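# Transfer the on-edge block row into the tray

## Task

Carry the row of blocks into the tray so they end up standing on their edges and pressed face against face; afterwards open the gripper(s) and withdraw the arm(s) away from them.

## Robot and tools

Robot: two arms, left_arm and right_arm, each a six-joint arm with a parallel two-finger gripper. Scene frame: origin on the table top midway between the arms, +x out over the table, +z up, and left_arm on the +y side (the names do not refer to image sides). left_arm's base sits near (+0.030, +0.271, 0) m and right_arm's near (-0.036, -0.333, 0) m, both nearly unrotated.

Gripper axes: the fingers extend along the gripper's +z and close along its y. The reported hand position is the point between the finger pads, roughly 1 cm short of the tips. A wrist camera mount rides on each gripper and can collide with things.

execute_actions(actions): a list of actions run one after another. Each action is a table of up to 15 rows; each row lasts one control step of 1/30 s, and if fewer than 15 rows are given the final row repeats until 15 steps pass. Every row is one flat list of 14 numbers, each in [-1, 1], covering both arms even when only one moves: left_arm dx, dy, dz, rx, ry, rz, opening, then right_arm in the same order. dx..rz are an offset, not a pose: a target relative to the gripper's measured pose when the action began, expressed along the gripper's own axes. Every row in a table is relative to that same starting pose, not to the row before it. For the first action of a call the reference is the last pose a result reported. Scale: 1.0 equals 0.6 m of travel or 180 degrees of turn; rx, ry, rz form a single rotation vector. opening is absolute, not an offset: +1 is fully open (0.094 m) and -1 is shut. Optionally a row may carry 12 more values in [0, 1], joint stiffness multipliers (left's six joints then right's six, in Joint positions order) that persist until changed. An empty list just returns the current state and images.

Per step, the controller clips the commanded pose to at most 70 mm and 16 degrees from the measured pose, so large offsets need several actions; it favours position over orientation when both cannot be met. Arms tend to finish a centimetre or so low and can sag under repeated zero offsets; to hold an arm in place, send the correcting offset back to its desired pose in the first call of a reply and zeros afterwards, aiming higher if it still droops.

move(target, speed, blocking): drives each gripper in a straight line toward a target given as one 14-number row in the same layout, units and gripper-frame offsets as above, measured from the pose in the latest result showing one. speed is each arm's peak path speed in m/s, 0.002 to 0.5 (default 0.25); rotation is capped at twice that in rad/s. Paths take 0.5 to 10 s and finish together; the opening is sent at the start. Paths ignore obstacles and the other arm, and grippers can lag, drift or overshoot speed, notably near full reach. Faster contact and targets set deeper past the contact push harder. With blocking=false you get a result after 0.5 s while motion continues; until a result shows it has ended, further actions and moves are rejected, so use wait or stop. The result adds a move: line with the ending (done, off_target, moving, held, fault) and limits (paced = the pose was clipped; held = a safety check blocked some steps, after which the arm may rush) plus each gripper's remaining distance to its target.

wait(seconds): 0 to 10 s, letting the scene run with the last commands held; returns early when a running move ends. stop(): brakes a running move (needs stopping room; fingers keep moving). zoom_image(camera, region): camera is cam_high, cam_left_wrist or cam_right_wrist (each 504x504); region is [x0, y0, x1, y1] in pixels from the top-left, at most 504 by 504. read_manual(section): only "licences", no motion. finished_scene(scene): ends the current scene given its number; irreversible, so only call once blocks are in the tray on edge, face to face, released, and the grippers clear.

Results: the state line lists each gripper's end_effector_position (m) and end_effector_quat_wxyz in the scene frame; printed positions can be slightly wrong, more at long reach. Hand target lines show where the controller is currently steering each gripper. grip_measured is the finger gap on the command scale (the last Joint positions value is the gap in metres), each gripper off by up to about 1 mm. To hold something command roughly 0.03 below grip_measured; less squeezes more gently. Pads push around 50 to 62 N each. Step readings list positions at some control steps; HELD with an arm label marks blocked steps. A pose unreachable line means the clearance check altered or blocked that arm's command. Joint ranges (rad): waist -2.618..3.054, shoulder 0..3.142, elbow 0..3.142, wrist pitch -1.571..1.571, wrist yaw -1.571..1.571, wrist roll -2.094..2.094; elbows stop just before straight. Joint torque readings include offsets, friction and noise.

Hazards: never knock or set anything off the table; avoid drops, slips, slamming contacts and heavy pushing; keep the arms from striking or pressing each other. Expect occasional brief tugs on held parts or nudges to loose ones. Holding loads heats motors: a MOTOR HOT warning starts at 75 °C, at 90 °C that arm is halted for 10 s, and at 100 °C it goes limp and drops; these appear as OVER-TEMPERATURE FAULT lines. The robot keeps holding its last command while you compose replies, so long pauses while gripping matter. Smooth, efficient motion is preferred.

Each tool is called after "Call:" as name([rows], argument=value, ...), one row to a line, values as JSON.

## Session

Call:
execute_actions(actions=[])

Scene clock: 0.00 s.
left_arm: end_effector_position=(+0.3653, +0.2872, +0.2364) grip_measured=+1.000 end_effector_quat_wxyz=(+0.593, -0.247, +0.750, +0.156) | right_arm: end_effector_position=(+0.5864, -0.3765, +0.1557) grip_measured=+1.000 end_effector_quat_wxyz=(+0.603, +0.454, +0.579, -0.307)
Joint positions: left_arm=[-0.373  1.065  0.664 -0.021 -0.923 -0.405  0.094] | right_arm=[0.126 2.616 2.155 0.101 1.33  0.545 0.094]
Joint velocities: left_arm=[ 0.012 -0.002  0.002  0.037  0.037 -0.007  0.   ] | right_arm=[ 0.007 -0.012 -0.017  0.022 -0.066  0.051  0.   ]
Joint torques (N m, as the arm reports them, + toward a larger angle): no reading
Hand target (left_arm): +0.365, +0.288, +0.245; +0.602, -0.254, +0.742, +0.151
Hand target (right_arm): +0.586, -0.377, +0.167; +0.607, +0.458, +0.574, -0.304
Joint stiffness scale: left_arm=[1. 1. 1. 1. 1. 1.] | right_arm=[1. 1. 1. 1. 1. 1.]

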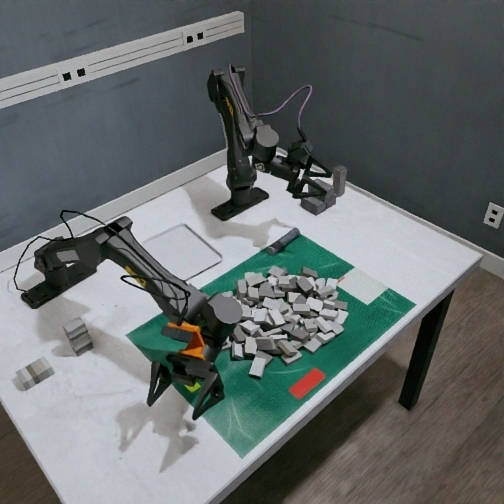

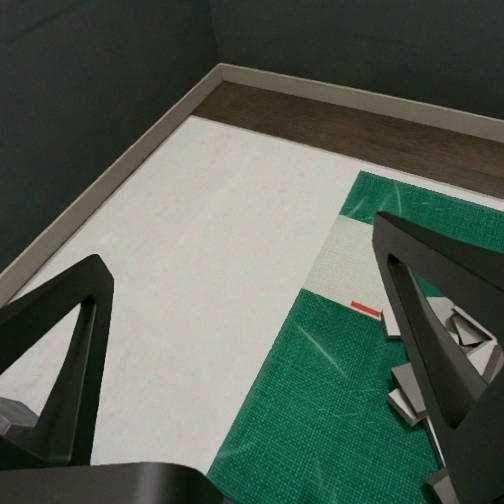

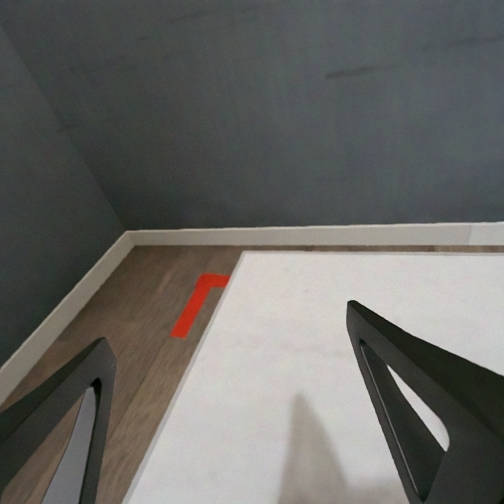

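Call:
zoom_image(camera="cam_high", region=[0, 280, 160, 420])

Call:
zoom_image(camera="cam_high", region=[140, 140, 400, 300])

Region (0, 280, 160, 420) of cam_high's 504x504 image, scaled by 3.150, with more detail than that image has; it fills the top 441 rows of this view, and the rest is white.

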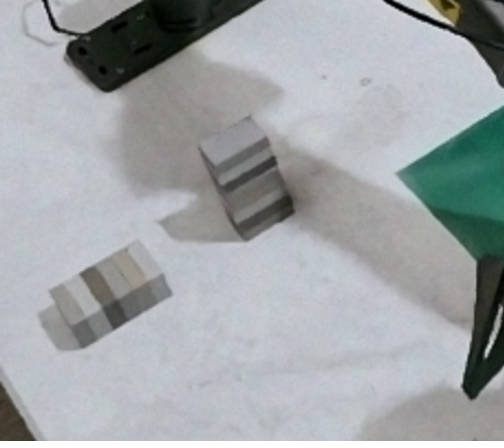

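Region (140, 140, 400, 300) of cam_high's 504x504 image, scaled by 1.938, with more detail than that image has; it fills the top 310 rows of this view, and the rest is white.

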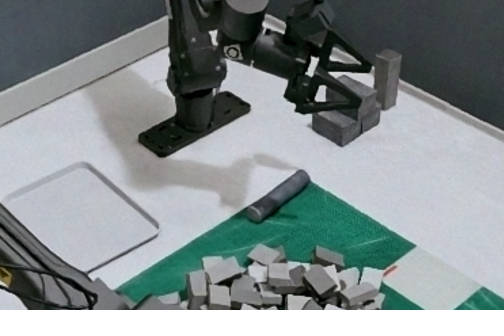

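Call:
move(target=[0.002,0.395,-0.17,0.109,0.413,0.172,1,0,0,0,0,0,0,1])

Scene clock: 12.23 s.
left_arm: end_effector_position=(+0.1549, +0.4291, +0.2388) grip_measured=+1.000 end_effector_quat_wxyz=(+0.074, +0.002, +0.993, +0.096) | right_arm: end_effector_position=(+0.5864, -0.3765, +0.1557) grip_measured=+1.000 end_effector_quat_wxyz=(+0.603, +0.454, +0.579, -0.307)
Joint positions: left_arm=[ 0.916  1.177  1.421 -1.572 -0.003  0.901  0.094] | right_arm=[0.126 2.616 2.155 0.101 1.33  0.545 0.094]
Joint velocities: left_arm=[-0.012 -0.022 -0.007 -0.022 -0.051  0.11   0.   ] | right_arm=[-0.002 -0.017  0.027 -0.037 -0.051 -0.007  0.   ]
Joint torques (N m, as the arm reports them, + toward a larger angle): left_arm=[ 0.7  -3.84  6.87  0.49 -0.02  0.02] | right_arm=[  0.   -13.4    8.61   1.57   0.3   -0.03]
Hand target (left_arm): +0.151, +0.428, +0.246; +0.081, +0.000, +0.991, +0.108
Hand target (right_arm): +0.586, -0.376, +0.156; +0.603, +0.454, +0.579, -0.307
Off the commanded pose (left_arm): 0.009 m, 14 deg.
Off the commanded pose (right_arm): 0.000 m, 0 deg.
Joint stiffness scale: left_arm=[1. 1. 1. 1. 1. 1.] | right_arm=[1. 1. 1. 1. 1. 1.]
joint sent to its limit (left arm) — the command would take joint 4 (wrist pitch) past its lower limit, so that joint was sent only as far as its limit.
move: off_target (left_arm)

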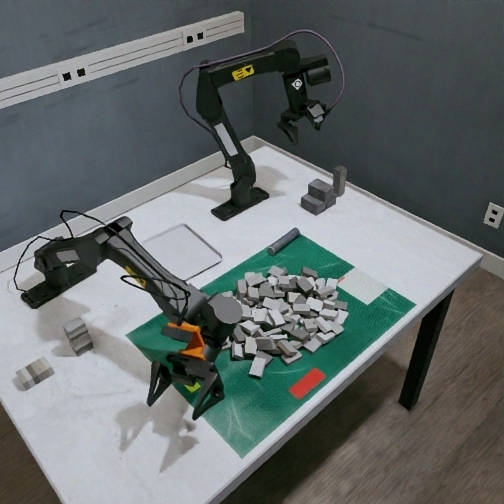

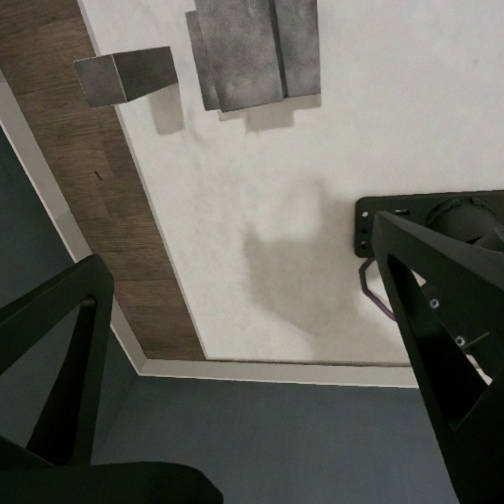

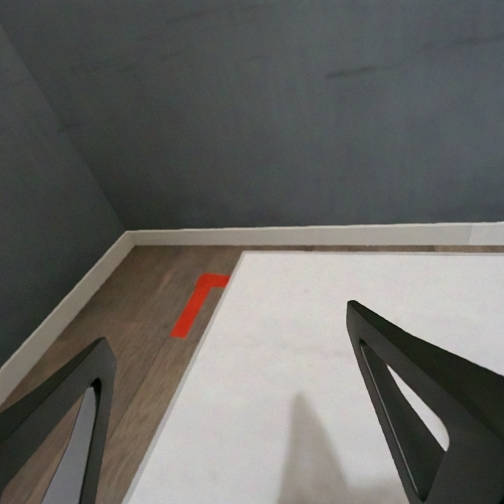

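Call:
move(target=[0,0,0,0,0,0,1,-0.2,-0.69,-0.148,-0.229,0.449,-0.338,1])

Scene clock: 23.03 s.
left_arm: end_effector_position=(+0.1547, +0.4292, +0.2388) grip_measured=+1.000 end_effector_quat_wxyz=(+0.074, +0.003, +0.993, +0.096) | right_arm: end_effector_position=(+0.1710, -0.4844, +0.2104) grip_measured=+1.000 end_effector_quat_wxyz=(+0.035, +0.008, +0.999, -0.036)
Joint positions: left_arm=[ 0.916  1.177  1.421 -1.572 -0.004  0.904  0.094] | right_arm=[-0.707  1.465  1.533 -1.541  0.018 -0.607  0.094]
Joint velocities: left_arm=[-0.012 -0.007  0.007 -0.051 -0.022  0.037  0.   ] | right_arm=[-0.017 -0.012 -0.002 -0.007  0.007 -0.007  0.   ]
Joint torques (N m, as the arm reports them, + toward a larger angle): left_arm=[-0.09 -1.9   5.82  0.54  0.   -0.02] | right_arm=[-0.86 -5.63  6.86  0.3  -0.04 -0.09]
Hand target (left_arm): +0.155, +0.429, +0.239; +0.074, +0.002, +0.993, +0.096
Hand target (right_arm): +0.165, -0.481, +0.213; +0.036, +0.008, +0.999, -0.032
Off the commanded pose (left_arm): 0.000 m, 0 deg.
Off the commanded pose (right_arm): 0.014 m, 6 deg.
Joint stiffness scale: left_arm=[1. 1. 1. 1. 1. 1.] | right_arm=[1. 1. 1. 1. 1. 1.]
joint sent to its limit (right arm) — the command would take joint 4 (wrist pitch) past its lower limit, so that joint was sent only as far as its limit.
move: off_target (right_arm)

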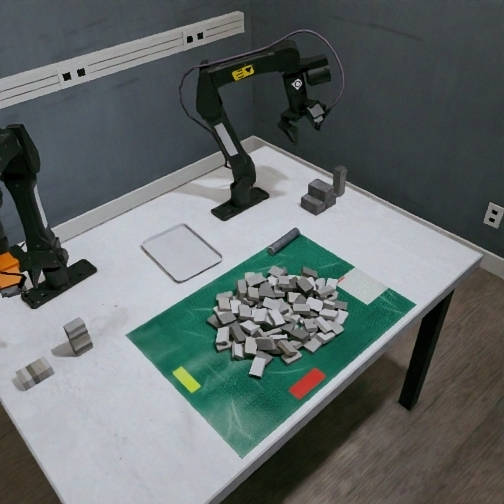

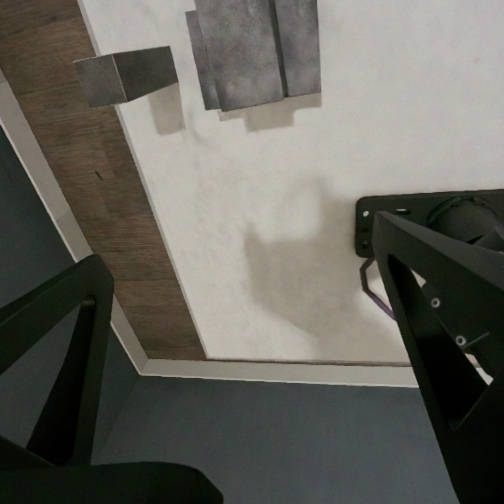

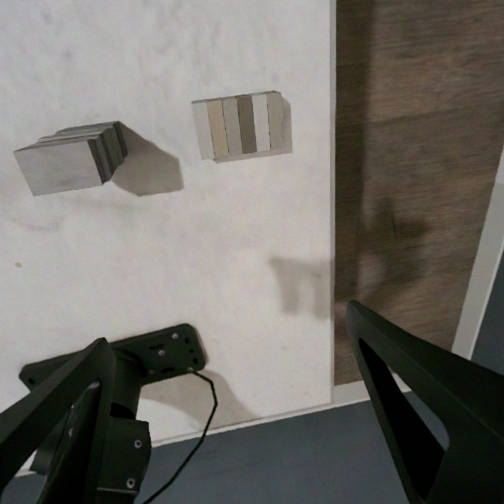

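Call:
move(target=[0,0,0,0,0,0,1,-0.167,0,0.1,-0.023,0.022,-0.005,1])

Scene clock: 27.97 s.
left_arm: end_effector_position=(+0.1547, +0.4292, +0.2388) grip_measured=+1.000 end_effector_quat_wxyz=(+0.074, +0.003, +0.993, +0.096) | right_arm: end_effector_position=(+0.2642, -0.4870, +0.1427) grip_measured=+1.000 end_effector_quat_wxyz=(-0.025, -0.000, +1.000, +0.010)
Joint positions: left_arm=[ 0.916  1.177  1.421 -1.572 -0.004  0.904  0.094] | right_arm=[-0.558  1.877  1.717 -1.464  0.005 -0.474  0.094]
Joint velocities: left_arm=[ 0.002 -0.007  0.012  0.066  0.037  0.037  0.   ] | right_arm=[-0.022 -0.002  0.012 -0.095 -0.007  0.037  0.   ]
Joint torques (N m, as the arm reports them, + toward a larger angle): left_arm=[-0.03 -1.94  5.88  0.54 -0.01 -0.01] | right_arm=[ 0.64 -8.35 10.7   0.22 -0.06  0.06]
Hand target (left_arm): +0.155, +0.429, +0.239; +0.074, +0.003, +0.993, +0.096
Hand target (right_arm): +0.274, -0.488, +0.154; +0.000, +0.001, +1.000, +0.002
Off the commanded pose (left_arm): 0.000 m, 0 deg.
Off the commanded pose (right_arm): 0.019 m, 3 deg.
Joint stiffness scale: left_arm=[1. 1. 1. 1. 1. 1.] | right_arm=[1. 1. 1. 1. 1. 1.]
move: off_target (right_arm)

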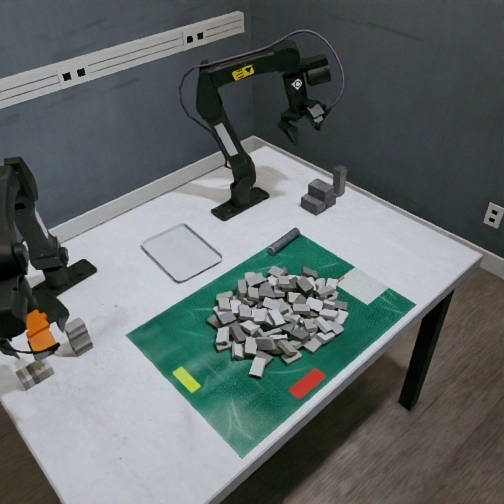

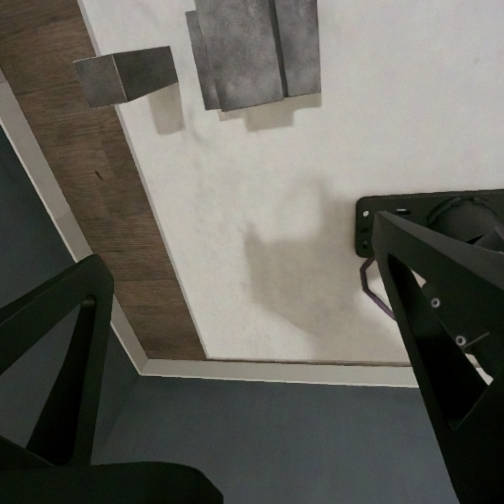

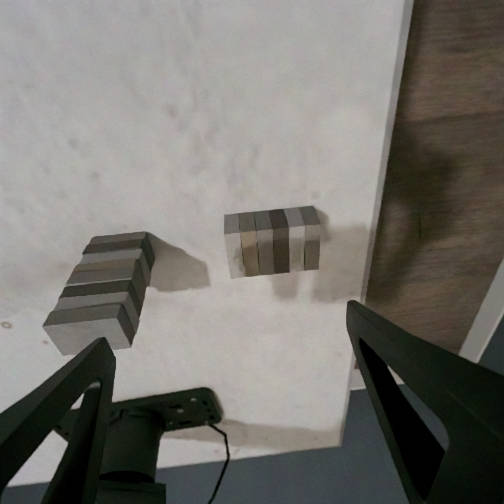

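Call:
move(target=[0,0,0,0,0,0,1,-0.05,-0.03,0.07,0,0.016,0,1])

Scene clock: 30.37 s.
left_arm: end_effector_position=(+0.1547, +0.4292, +0.2388) grip_measured=+1.000 end_effector_quat_wxyz=(+0.074, +0.003, +0.993, +0.096) | right_arm: end_effector_position=(+0.2786, -0.4976, +0.0858) grip_measured=+1.000 end_effector_quat_wxyz=(-0.078, -0.001, +0.997, +0.028)
Joint positions: left_arm=[ 0.916  1.177  1.421 -1.572 -0.004  0.904  0.094] | right_arm=[-0.558  2.062  1.741 -1.413  0.022 -0.473  0.094]
Joint velocities: left_arm=[-0.012 -0.012 -0.012 -0.051  0.007 -0.007  0.   ] | right_arm=[ 0.007 -0.002  0.007 -0.022 -0.051 -0.037  0.   ]
Joint torques (N m, as the arm reports them, + toward a larger angle): left_arm=[-0.03 -1.85  5.76  0.54  0.01  0.01] | right_arm=[ 0.43 -9.94 10.52  0.1   0.15  0.03]
Hand target (left_arm): +0.155, +0.429, +0.239; +0.074, +0.003, +0.993, +0.096
Hand target (right_arm): +0.291, -0.503, +0.098; -0.050, -0.000, +0.999, +0.009
Off the commanded pose (left_arm): 0.000 m, 0 deg.
Off the commanded pose (right_arm): 0.020 m, 4 deg.
Joint stiffness scale: left_arm=[1. 1. 1. 1. 1. 1.] | right_arm=[1. 1. 1. 1. 1. 1.]
move: off_target (right_arm)

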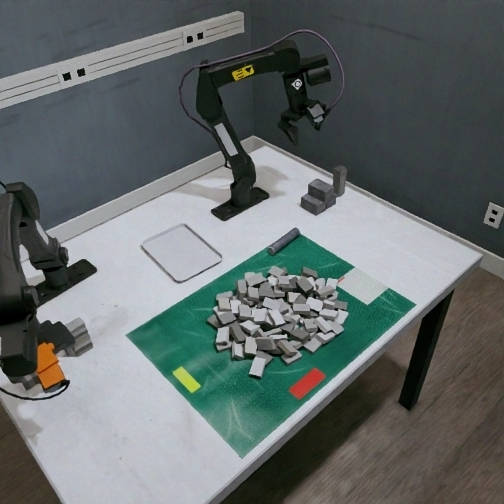

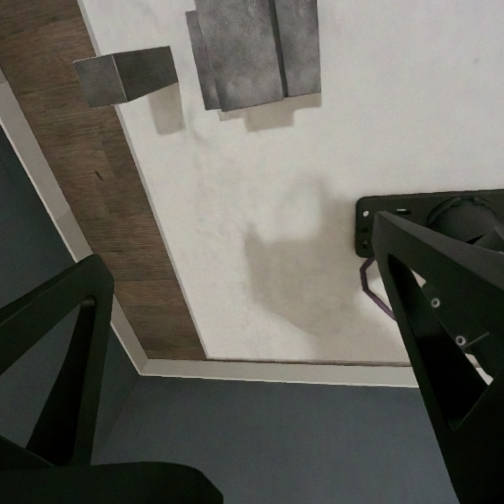

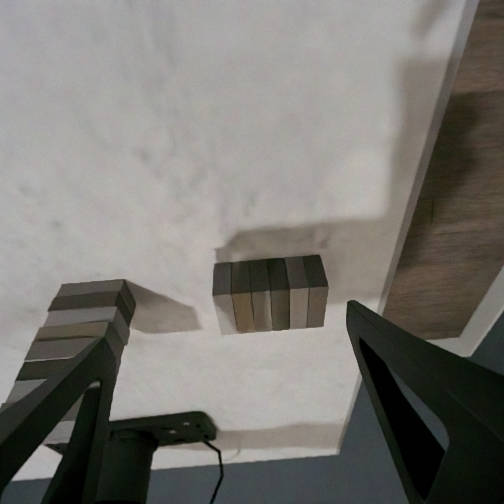

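Call:
move(target=[0,0,0,0,0,0,1,0,-0.035,0.02,0.018,-0.06,0,1], speed=0.1)

Scene clock: 35.07 s.
left_arm: end_effector_position=(+0.1547, +0.4292, +0.2388) grip_measured=+1.000 end_effector_quat_wxyz=(+0.074, +0.003, +0.993, +0.096) | right_arm: end_effector_position=(+0.2766, -0.5172, +0.0695) grip_measured=+1.000 end_effector_quat_wxyz=(+0.001, -0.001, +1.000, +0.003)
Joint positions: left_arm=[ 0.916  1.177  1.421 -1.572 -0.004  0.904  0.094] | right_arm=[-0.622  1.942  1.515 -1.145 -0.006 -0.54   0.094]
Joint velocities: left_arm=[ 0.012  0.007  0.022 -0.051 -0.022  0.066  0.   ] | right_arm=[-0.002 -0.007 -0.012 -0.007  0.051 -0.022  0.   ]
Joint torques (N m, as the arm reports them, + toward a larger angle): left_arm=[-0.01 -1.99  5.75  0.56  0.02  0.02] | right_arm=[ -0.84 -10.09   5.69   0.5   -0.08  -0.11]
Hand target (left_arm): +0.155, +0.429, +0.239; +0.074, +0.003, +0.993, +0.096
Hand target (right_arm): +0.277, -0.519, +0.074; +0.016, -0.001, +1.000, -0.000
Off the commanded pose (left_arm): 0.000 m, 0 deg.
Off the commanded pose (right_arm): 0.003 m, 2 deg.
Joint stiffness scale: left_arm=[1. 1. 1. 1. 1. 1.] | right_arm=[1. 1. 1. 1. 1. 1.]
move: done

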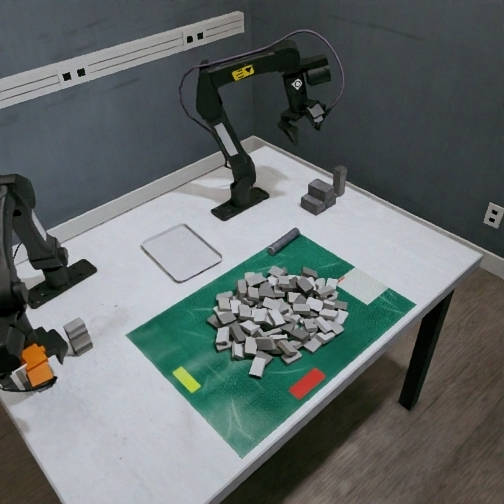

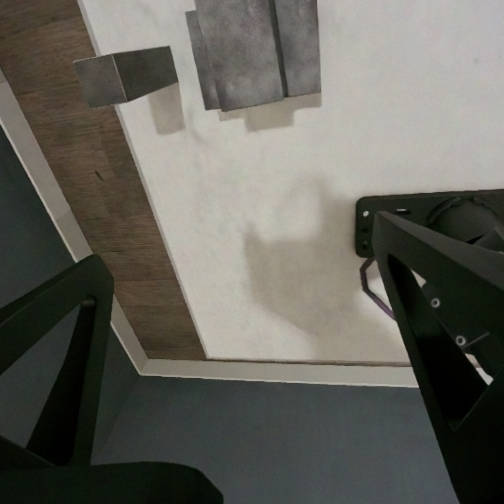

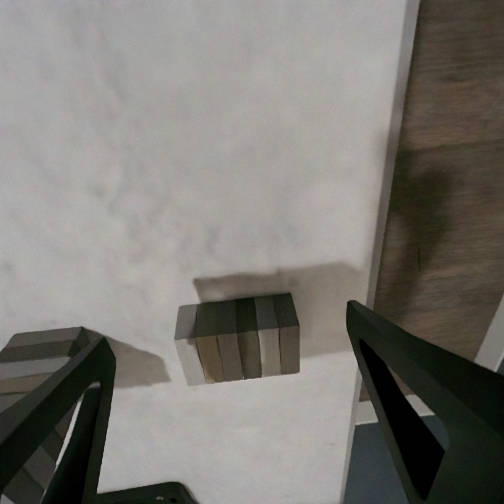

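Call:
move(target=[0,0,0,0,0,0,1,0.03,0,0.04,0,0,0,1], speed=0.1)

Scene clock: 38.10 s.
left_arm: end_effector_position=(+0.1547, +0.4292, +0.2388) grip_measured=+1.000 end_effector_quat_wxyz=(+0.074, +0.003, +0.993, +0.096) | right_arm: end_effector_position=(+0.2588, -0.5141, +0.0417) grip_measured=+1.000 end_effector_quat_wxyz=(-0.011, -0.001, +1.000, +0.011)
Joint positions: left_arm=[ 0.916  1.177  1.421 -1.572 -0.004  0.904  0.094] | right_arm=[-0.641  1.932  1.387 -1.056 -0.006 -0.56   0.094]
Joint velocities: left_arm=[-0.017  0.022 -0.002  0.037 -0.066 -0.037  0.   ] | right_arm=[-0.007  0.017 -0.017  0.007  0.095 -0.037  0.   ]
Joint torques (N m, as the arm reports them, + toward a larger angle): left_arm=[-0.09 -1.9   5.78  0.56  0.01  0.  ] | right_arm=[-0.96 -9.62  5.55  0.42  0.06 -0.1 ]
Hand target (left_arm): +0.155, +0.429, +0.239; +0.074, +0.003, +0.993, +0.096
Hand target (right_arm): +0.258, -0.517, +0.046; +0.001, -0.001, +1.000, +0.003
Off the commanded pose (left_arm): 0.000 m, 0 deg.
Off the commanded pose (right_arm): 0.005 m, 2 deg.
Joint stiffness scale: left_arm=[1. 1. 1. 1. 1. 1.] | right_arm=[1. 1. 1. 1. 1. 1.]
move: done

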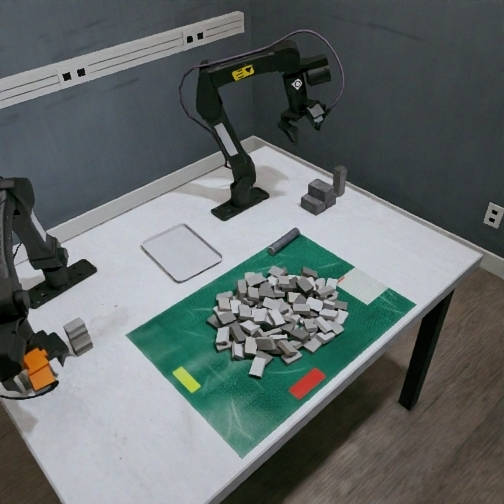

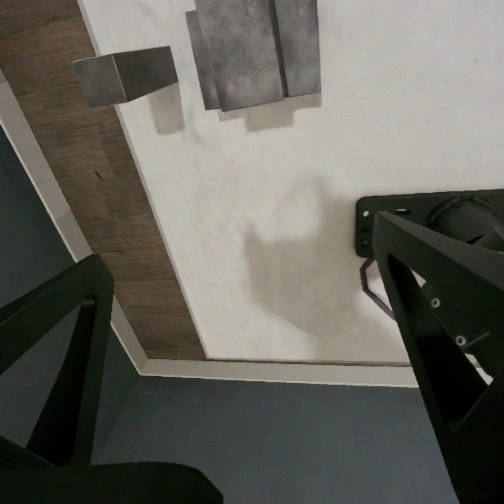

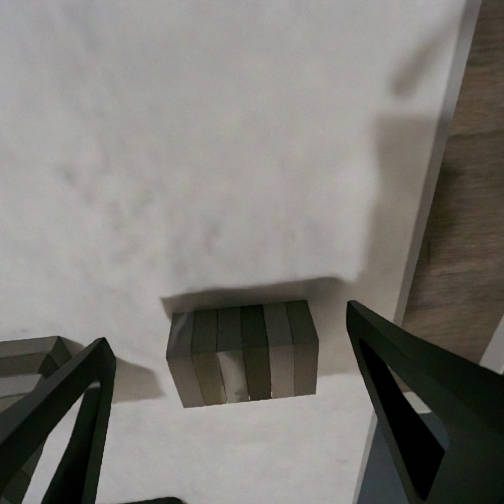

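Call:
move(target=[0,0,0,0,0,0,1,0.03,-0.004,0.02,0,-0.007,0,1], speed=0.05)

Scene clock: 41.40 s.
left_arm: end_effector_position=(+0.1547, +0.4292, +0.2388) grip_measured=+1.000 end_effector_quat_wxyz=(+0.074, +0.003, +0.993, +0.096) | right_arm: end_effector_position=(+0.2401, -0.5156, +0.0271) grip_measured=+1.000 end_effector_quat_wxyz=(-0.014, -0.002, +1.000, +0.014)
Joint positions: left_arm=[ 0.916  1.177  1.421 -1.572 -0.004  0.904  0.094] | right_arm=[-0.674  1.905  1.289 -0.994 -0.006 -0.594  0.094]
Joint velocities: left_arm=[-0.002 -0.007 -0.017  0.022 -0.037 -0.007  0.   ] | right_arm=[-0.012 -0.007 -0.007  0.037  0.125  0.051  0.   ]
Joint torques (N m, as the arm reports them, + toward a larger angle): left_arm=[-0.11 -1.91  5.75  0.56  0.02 -0.02] | right_arm=[-0.83 -9.39  5.23  0.4  -0.08 -0.12]
Hand target (left_arm): +0.155, +0.429, +0.239; +0.074, +0.003, +0.993, +0.096
Hand target (right_arm): +0.240, -0.517, +0.031; -0.001, -0.002, +1.000, +0.010
Off the commanded pose (left_arm): 0.000 m, 0 deg.
Off the commanded pose (right_arm): 0.003 m, 2 deg.
Joint stiffness scale: left_arm=[1. 1. 1. 1. 1. 1.] | right_arm=[1. 1. 1. 1. 1. 1.]
move: done

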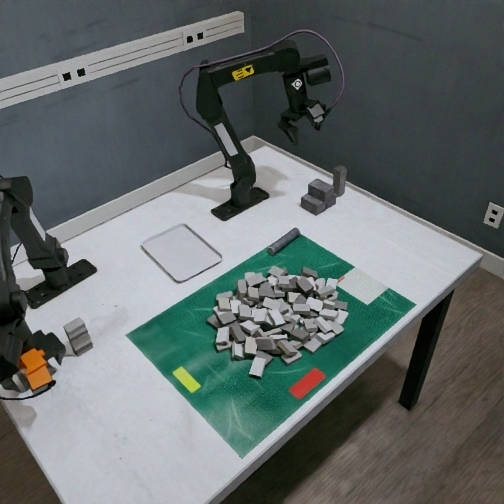

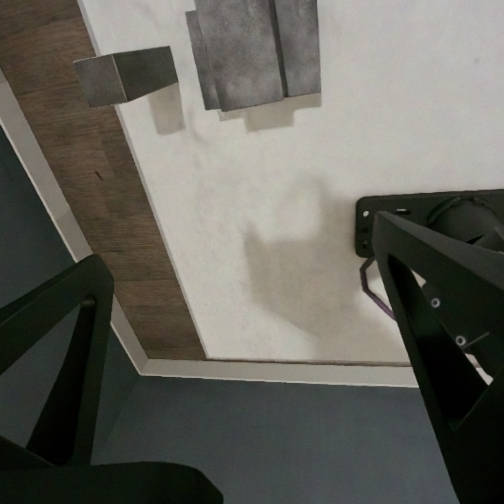

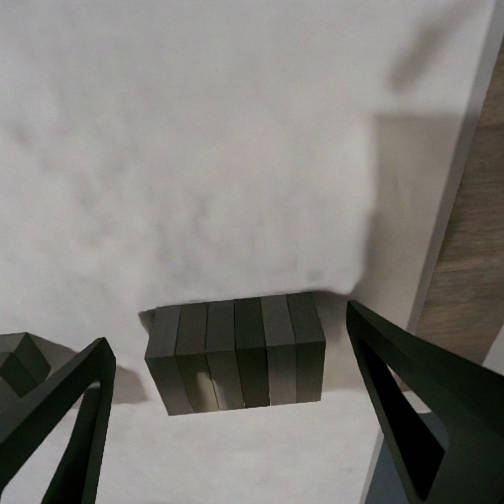

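Call:
move(target=[0,0,0,0,0,0,1,0.012,0,0.012,0,-0.007,0,0.4], speed=0.05)

Scene clock: 44.07 s.
left_arm: end_effector_position=(+0.1547, +0.4292, +0.2388) grip_measured=+1.000 end_effector_quat_wxyz=(+0.074, +0.003, +0.993, +0.096) | right_arm: end_effector_position=(+0.2404, -0.5163, +0.0270) grip_measured=+0.409 end_effector_quat_wxyz=(+0.000, -0.003, +1.000, +0.011)
Joint positions: left_arm=[ 0.916  1.177  1.421 -1.572 -0.004  0.904  0.094] | right_arm=[-0.682  1.883  1.259 -0.959 -0.019 -0.604  0.066]
Joint velocities: left_arm=[ 0.012  0.002  0.002  0.037 -0.051  0.037  0.   ] | right_arm=[-0.002 -0.012 -0.002 -0.037  0.037 -0.022  0.001]
Joint torques (N m, as the arm reports them, + toward a larger angle): left_arm=[-0.05 -1.92  5.7   0.54  0.01 -0.02] | right_arm=[-1.18 -7.87  3.78  0.45  0.06 -0.14]
Hand target (left_arm): +0.155, +0.429, +0.239; +0.074, +0.003, +0.993, +0.096
Hand target (right_arm): +0.233, -0.516, +0.021; -0.003, -0.001, +1.000, +0.014
Off the commanded pose (left_arm): 0.000 m, 0 deg.
Off the commanded pose (right_arm): 0.010 m, 1 deg.
Joint stiffness scale: left_arm=[1. 1. 1. 1. 1. 1.] | right_arm=[1. 1. 1. 1. 1. 1.]
move: done

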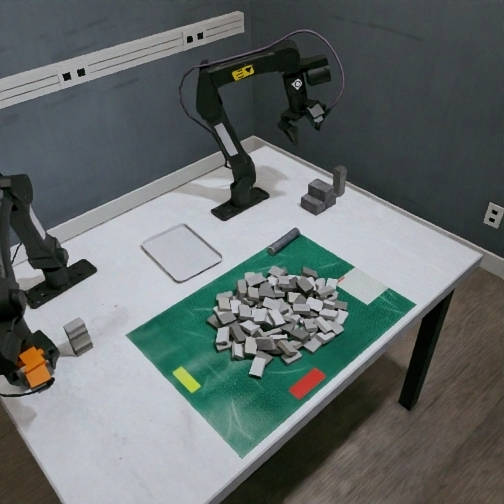

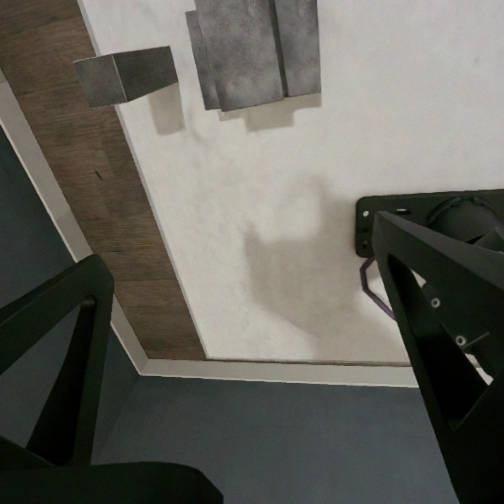

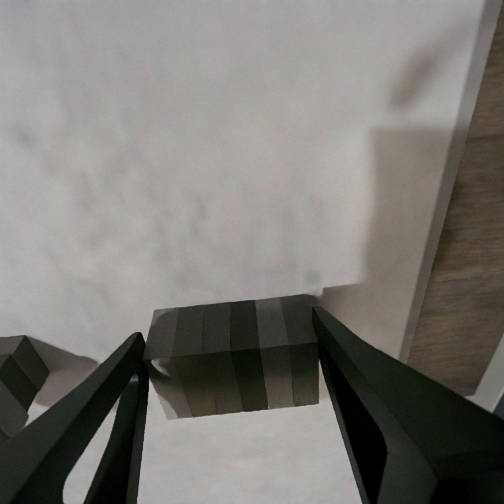

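Call:
move(target=[0,0,0,0,0,0,1,0,0,0,0,0,0,0.7])

Call:
move(target=[0,0,0,0,0,0,1,0.02,0,0.006,0,0,0,0.7], speed=0.04)

Call:
move(target=[0,0,0,0,0,0,1,0,0,0,0,0,0,0.36])

Scene clock: 47.00 s.
left_arm: end_effector_position=(+0.1547, +0.4292, +0.2388) grip_measured=+1.000 end_effector_quat_wxyz=(+0.074, +0.003, +0.993, +0.096) | right_arm: end_effector_position=(+0.2403, -0.5163, +0.0268) grip_measured=+0.698 end_effector_quat_wxyz=(+0.000, -0.003, +1.000, +0.011)
Joint positions: left_arm=[ 0.916  1.177  1.421 -1.572 -0.004  0.904  0.094] | right_arm=[-0.682  1.884  1.259 -0.959 -0.019 -0.604  0.08 ]
Joint velocities: left_arm=[-0.017 -0.017  0.007 -0.007  0.007  0.022  0.   ] | right_arm=[ 0.002  0.002 -0.002 -0.022  0.051 -0.037 -0.001]
Joint torques (N m, as the arm reports them, + toward a larger angle): left_arm=[-0.14 -1.89  5.77  0.58  0.01  0.  ] | right_arm=[ 0.05 -7.58  7.11  0.25  0.05 -0.03]
Hand target (left_arm): +0.155, +0.429, +0.239; +0.074, +0.003, +0.993, +0.096
Hand target (right_arm): +0.240, -0.516, +0.027; +0.000, -0.003, +1.000, +0.011
Off the commanded pose (left_arm): 0.000 m, 0 deg.
Off the commanded pose (right_arm): 0.000 m, 0 deg.
Joint stiffness scale: left_arm=[1. 1. 1. 1. 1. 1.] | right_arm=[1. 1. 1. 1. 1. 1.]
move: done

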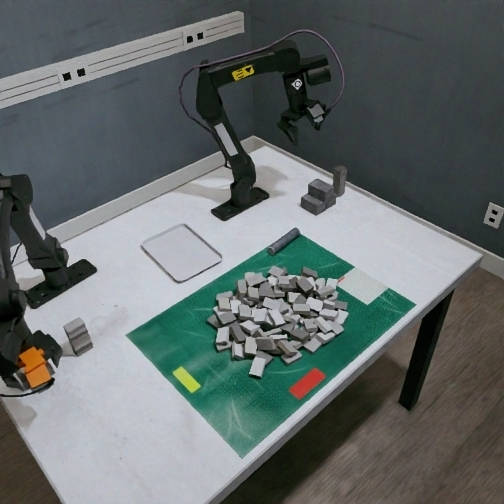

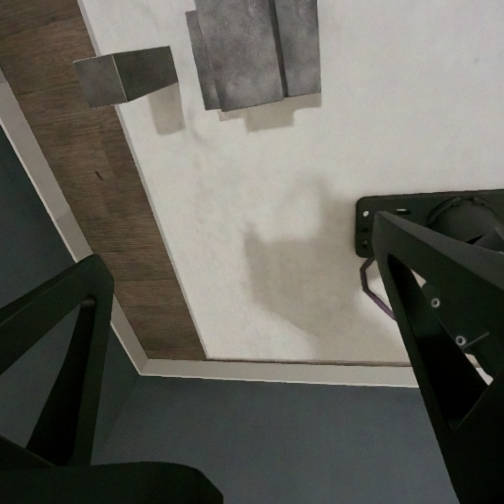

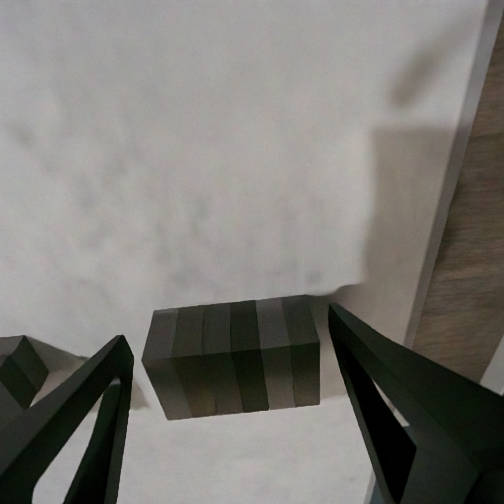

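Scene clock: 47.73 s.
left_arm: end_effector_position=(+0.1547, +0.4292, +0.2388) grip_measured=+1.000 end_effector_quat_wxyz=(+0.074, +0.003, +0.993, +0.096) | right_arm: end_effector_position=(+0.2288, -0.5131, +0.0187) grip_measured=+0.698 end_effector_quat_wxyz=(-0.013, -0.003, +1.000, +0.020)
Joint positions: left_arm=[ 0.916  1.177  1.421 -1.572 -0.004  0.904  0.094] | right_arm=[-0.694  1.884  1.223 -0.954 -0.019 -0.617  0.08 ]
Joint velocities: left_arm=[-0.002  0.012 -0.007 -0.037 -0.007  0.022  0.   ] | right_arm=[ 0.012  0.017 -0.012  0.007 -0.007 -0.051 -0.001]
Joint torques (N m, as the arm reports them, + toward a larger angle): left_arm=[ 0.03 -2.    5.71  0.53 -0.01  0.  ] | right_arm=[-0.99 -9.27  5.35  0.39  0.05 -0.12]
Hand target (left_arm): +0.155, +0.429, +0.239; +0.074, +0.003, +0.993, +0.096
Hand target (right_arm): +0.228, -0.516, +0.023; -0.000, -0.003, +1.000, +0.011
Off the commanded pose (left_arm): 0.000 m, 0 deg.
Off the commanded pose (right_arm): 0.005 m, 2 deg.
Joint stiffness scale: left_arm=[1. 1. 1. 1. 1. 1.] | right_arm=[1. 1. 1. 1. 1. 1.]
move: done

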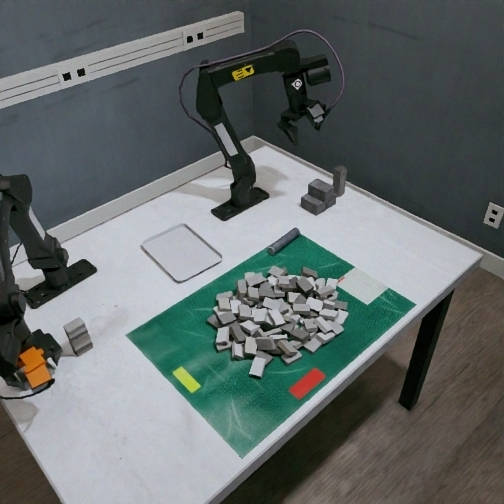

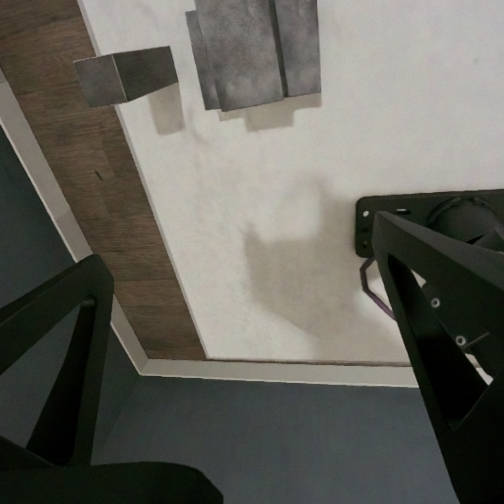

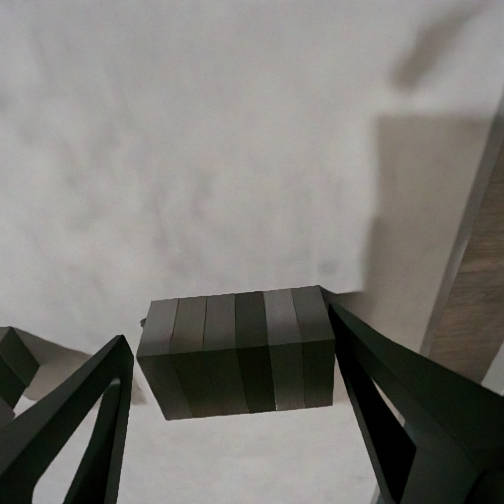

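Scene clock: 48.23 s.
left_arm: end_effector_position=(+0.1547, +0.4292, +0.2388) grip_measured=+1.000 end_effector_quat_wxyz=(+0.074, +0.003, +0.993, +0.096) | right_arm: end_effector_position=(+0.2291, -0.5142, +0.0186) grip_measured=+0.404 end_effector_quat_wxyz=(-0.012, -0.003, +1.000, +0.018)
Joint positions: left_arm=[ 0.916  1.177  1.421 -1.572 -0.004  0.904  0.094] | right_arm=[-0.694  1.884  1.223 -0.951 -0.015 -0.617  0.066]
Joint velocities: left_arm=[-0.007 -0.007 -0.022  0.051 -0.007 -0.051  0.   ] | right_arm=[ 0.007 -0.007 -0.017 -0.007  0.022 -0.007 -0.001]
Joint torques (N m, as the arm reports them, + toward a larger angle): left_arm=[-0.02 -1.84  5.77  0.56  0.01  0.01] | right_arm=[ 0.01 -7.38  6.98  0.16 -0.01 -0.03]
Hand target (left_arm): +0.155, +0.429, +0.239; +0.074, +0.003, +0.993, +0.096
Hand target (right_arm): +0.229, -0.513, +0.019; -0.012, -0.003, +1.000, +0.020
Off the commanded pose (left_arm): 0.000 m, 0 deg.
Off the commanded pose (right_arm): 0.001 m, 0 deg.
Joint stiffness scale: left_arm=[1. 1. 1. 1. 1. 1.] | right_arm=[1. 1. 1. 1. 1. 1.]
move: done

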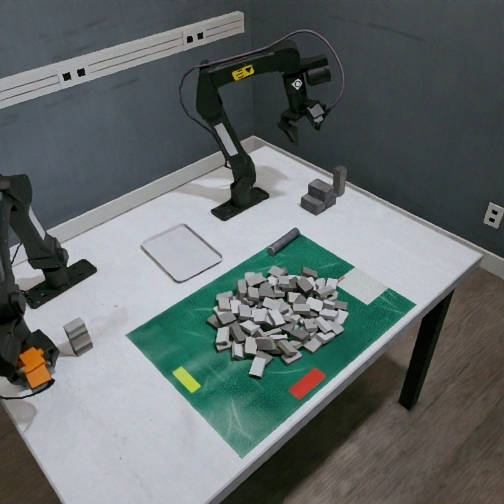

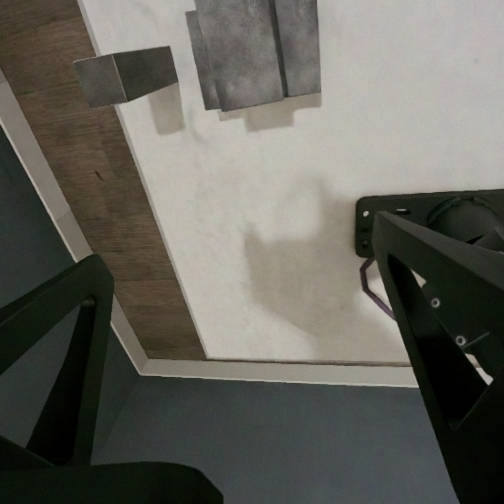

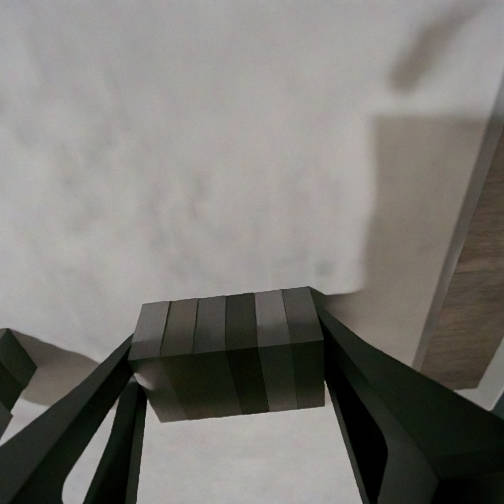

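Gripped. Lift.

Call:
move(target=[0,0,0,0,0,0,1,0,0,-0.2,0,0,0,0.35], speed=0.1)

Call:
move(target=[0,0,0,0,0,0,1,0.15,0.8,-0.03,0,0,0,0.35], speed=0.15)

Scene clock: 51.40 s.
left_arm: end_effector_position=(+0.1547, +0.4292, +0.2388) grip_measured=+1.000 end_effector_quat_wxyz=(+0.074, +0.003, +0.993, +0.096) | right_arm: end_effector_position=(+0.2319, -0.5161, +0.1136) grip_measured=+0.404 end_effector_quat_wxyz=(-0.032, -0.003, +0.999, +0.032)
Joint positions: left_arm=[ 0.916  1.177  1.421 -1.572 -0.004  0.904  0.094] | right_arm=[-0.694  1.86   1.577 -1.378 -0.015 -0.617  0.066]
Joint velocities: left_arm=[-0.002 -0.002  0.002 -0.051  0.007 -0.007  0.   ] | right_arm=[-0.002  0.002 -0.012 -0.007 -0.007 -0.022  0.   ]
Joint torques (N m, as the arm reports them, + toward a larger angle): left_arm=[-0.1  -1.92  5.83  0.55 -0.02 -0.04] | right_arm=[ -0.22 -10.24  11.96  -0.39   0.04  -0.07]
Hand target (left_arm): +0.155, +0.429, +0.239; +0.074, +0.003, +0.993, +0.096
Hand target (right_arm): +0.233, -0.518, +0.138; -0.012, -0.003, +1.000, +0.018
Off the commanded pose (left_arm): 0.000 m, 0 deg.
Off the commanded pose (right_arm): 0.025 m, 3 deg.
Joint stiffness scale: left_arm=[1. 1. 1. 1. 1. 1.] | right_arm=[1. 1. 1. 1. 1. 1.]
move: off_target (right_arm)

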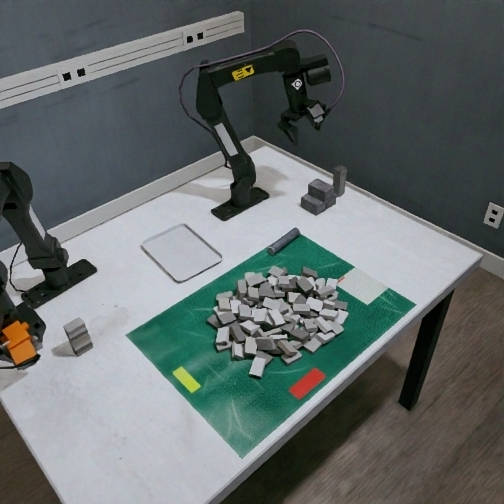

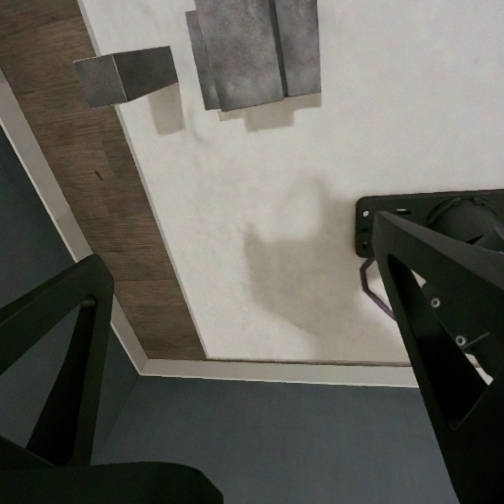

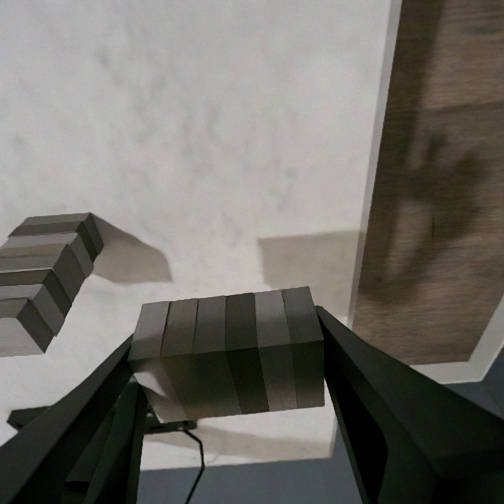

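Scene clock: 55.27 s.
left_arm: end_effector_position=(+0.1547, +0.4292, +0.2388) grip_measured=+1.000 end_effector_quat_wxyz=(+0.074, +0.003, +0.993, +0.096) | right_arm: end_effector_position=(+0.1330, -0.0351, +0.1495) grip_measured=+0.404 end_effector_quat_wxyz=(-0.049, -0.005, +0.999, +0.020)
Joint positions: left_arm=[ 0.916  1.177  1.421 -1.572 -0.004  0.904  0.094] | right_arm=[ 0.913  1.865  1.727 -1.453 -0.104  0.987  0.066]
Joint velocities: left_arm=[ 0.002 -0.002 -0.007 -0.022 -0.007 -0.081  0.   ] | right_arm=[-0.017  0.002 -0.017 -0.037 -0.007 -0.007 -0.   ]
Joint torques (N m, as the arm reports them, + toward a larger angle): left_arm=[-0.03 -2.    5.77  0.57  0.01 -0.01] | right_arm=[ 0.36 -9.04 12.51 -0.13 -0.13  0.05]
Hand target (left_arm): +0.155, +0.429, +0.239; +0.074, +0.003, +0.993, +0.096
Hand target (right_arm): +0.133, -0.031, +0.170; -0.040, -0.003, +0.998, +0.040
Off the commanded pose (left_arm): 0.000 m, 0 deg.
Off the commanded pose (right_arm): 0.021 m, 2 deg.
Joint stiffness scale: left_arm=[1. 1. 1. 1. 1. 1.] | right_arm=[1. 1. 1. 1. 1. 1.]
move: off_target (right_arm)

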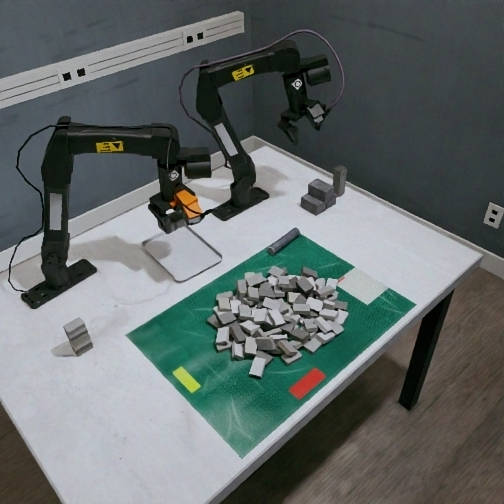

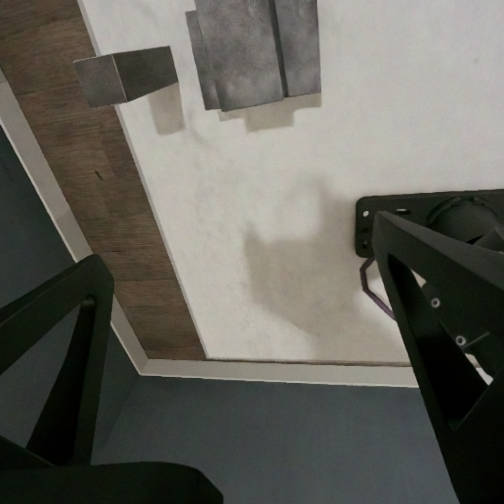

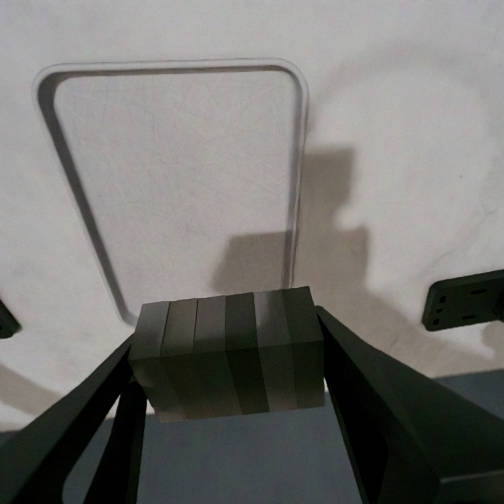

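Call:
move(target=[0,0,0,0,0,0,1,-0.11,0.11,0.09,0.012,-0.03,0,0.35], speed=0.1)

Scene clock: 58.67 s.
left_arm: end_effector_position=(+0.1547, +0.4292, +0.2388) grip_measured=+1.000 end_effector_quat_wxyz=(+0.074, +0.003, +0.993, +0.096) | right_arm: end_effector_position=(+0.1877, +0.0202, +0.0635) grip_measured=+0.404 end_effector_quat_wxyz=(-0.026, -0.002, +0.999, -0.027)
Joint positions: left_arm=[ 0.916  1.177  1.421 -1.572 -0.004  0.904  0.094] | right_arm=[ 0.913  2.244  1.949 -1.349 -0.014  0.993  0.066]
Joint velocities: left_arm=[-0.012  0.007 -0.002  0.022  0.007  0.066  0.   ] | right_arm=[-0.012 -0.002  0.022 -0.007  0.022  0.066 -0.001]
Joint torques (N m, as the arm reports them, + toward a larger angle): left_arm=[-0.07 -1.94  5.73  0.55  0.   -0.01] | right_arm=[  1.27 -12.55  12.29  -0.03   0.12   0.04]
Hand target (left_arm): +0.155, +0.429, +0.239; +0.074, +0.003, +0.993, +0.096
Hand target (right_arm): +0.191, +0.032, +0.090; -0.002, -0.005, +1.000, +0.002
Off the commanded pose (left_arm): 0.000 m, 0 deg.
Off the commanded pose (right_arm): 0.032 m, 4 deg.
Joint stiffness scale: left_arm=[1. 1. 1. 1. 1. 1.] | right_arm=[1. 1. 1. 1. 1. 1.]
move: off_target (right_arm)

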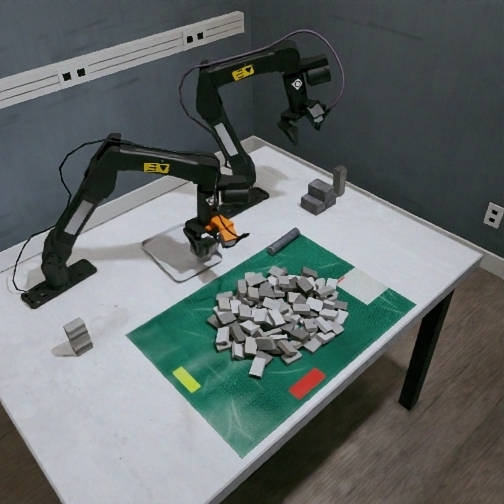

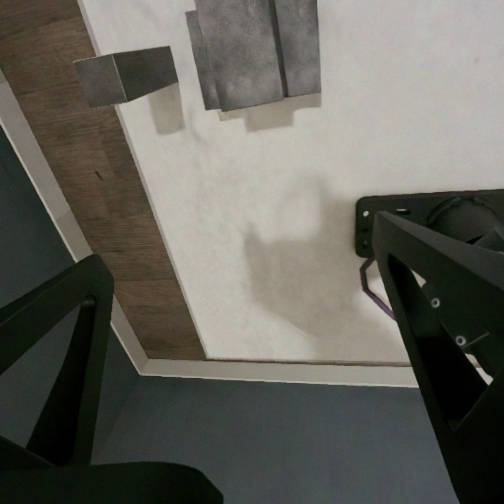

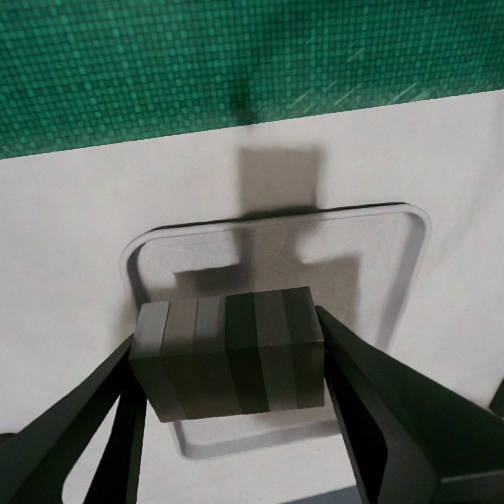

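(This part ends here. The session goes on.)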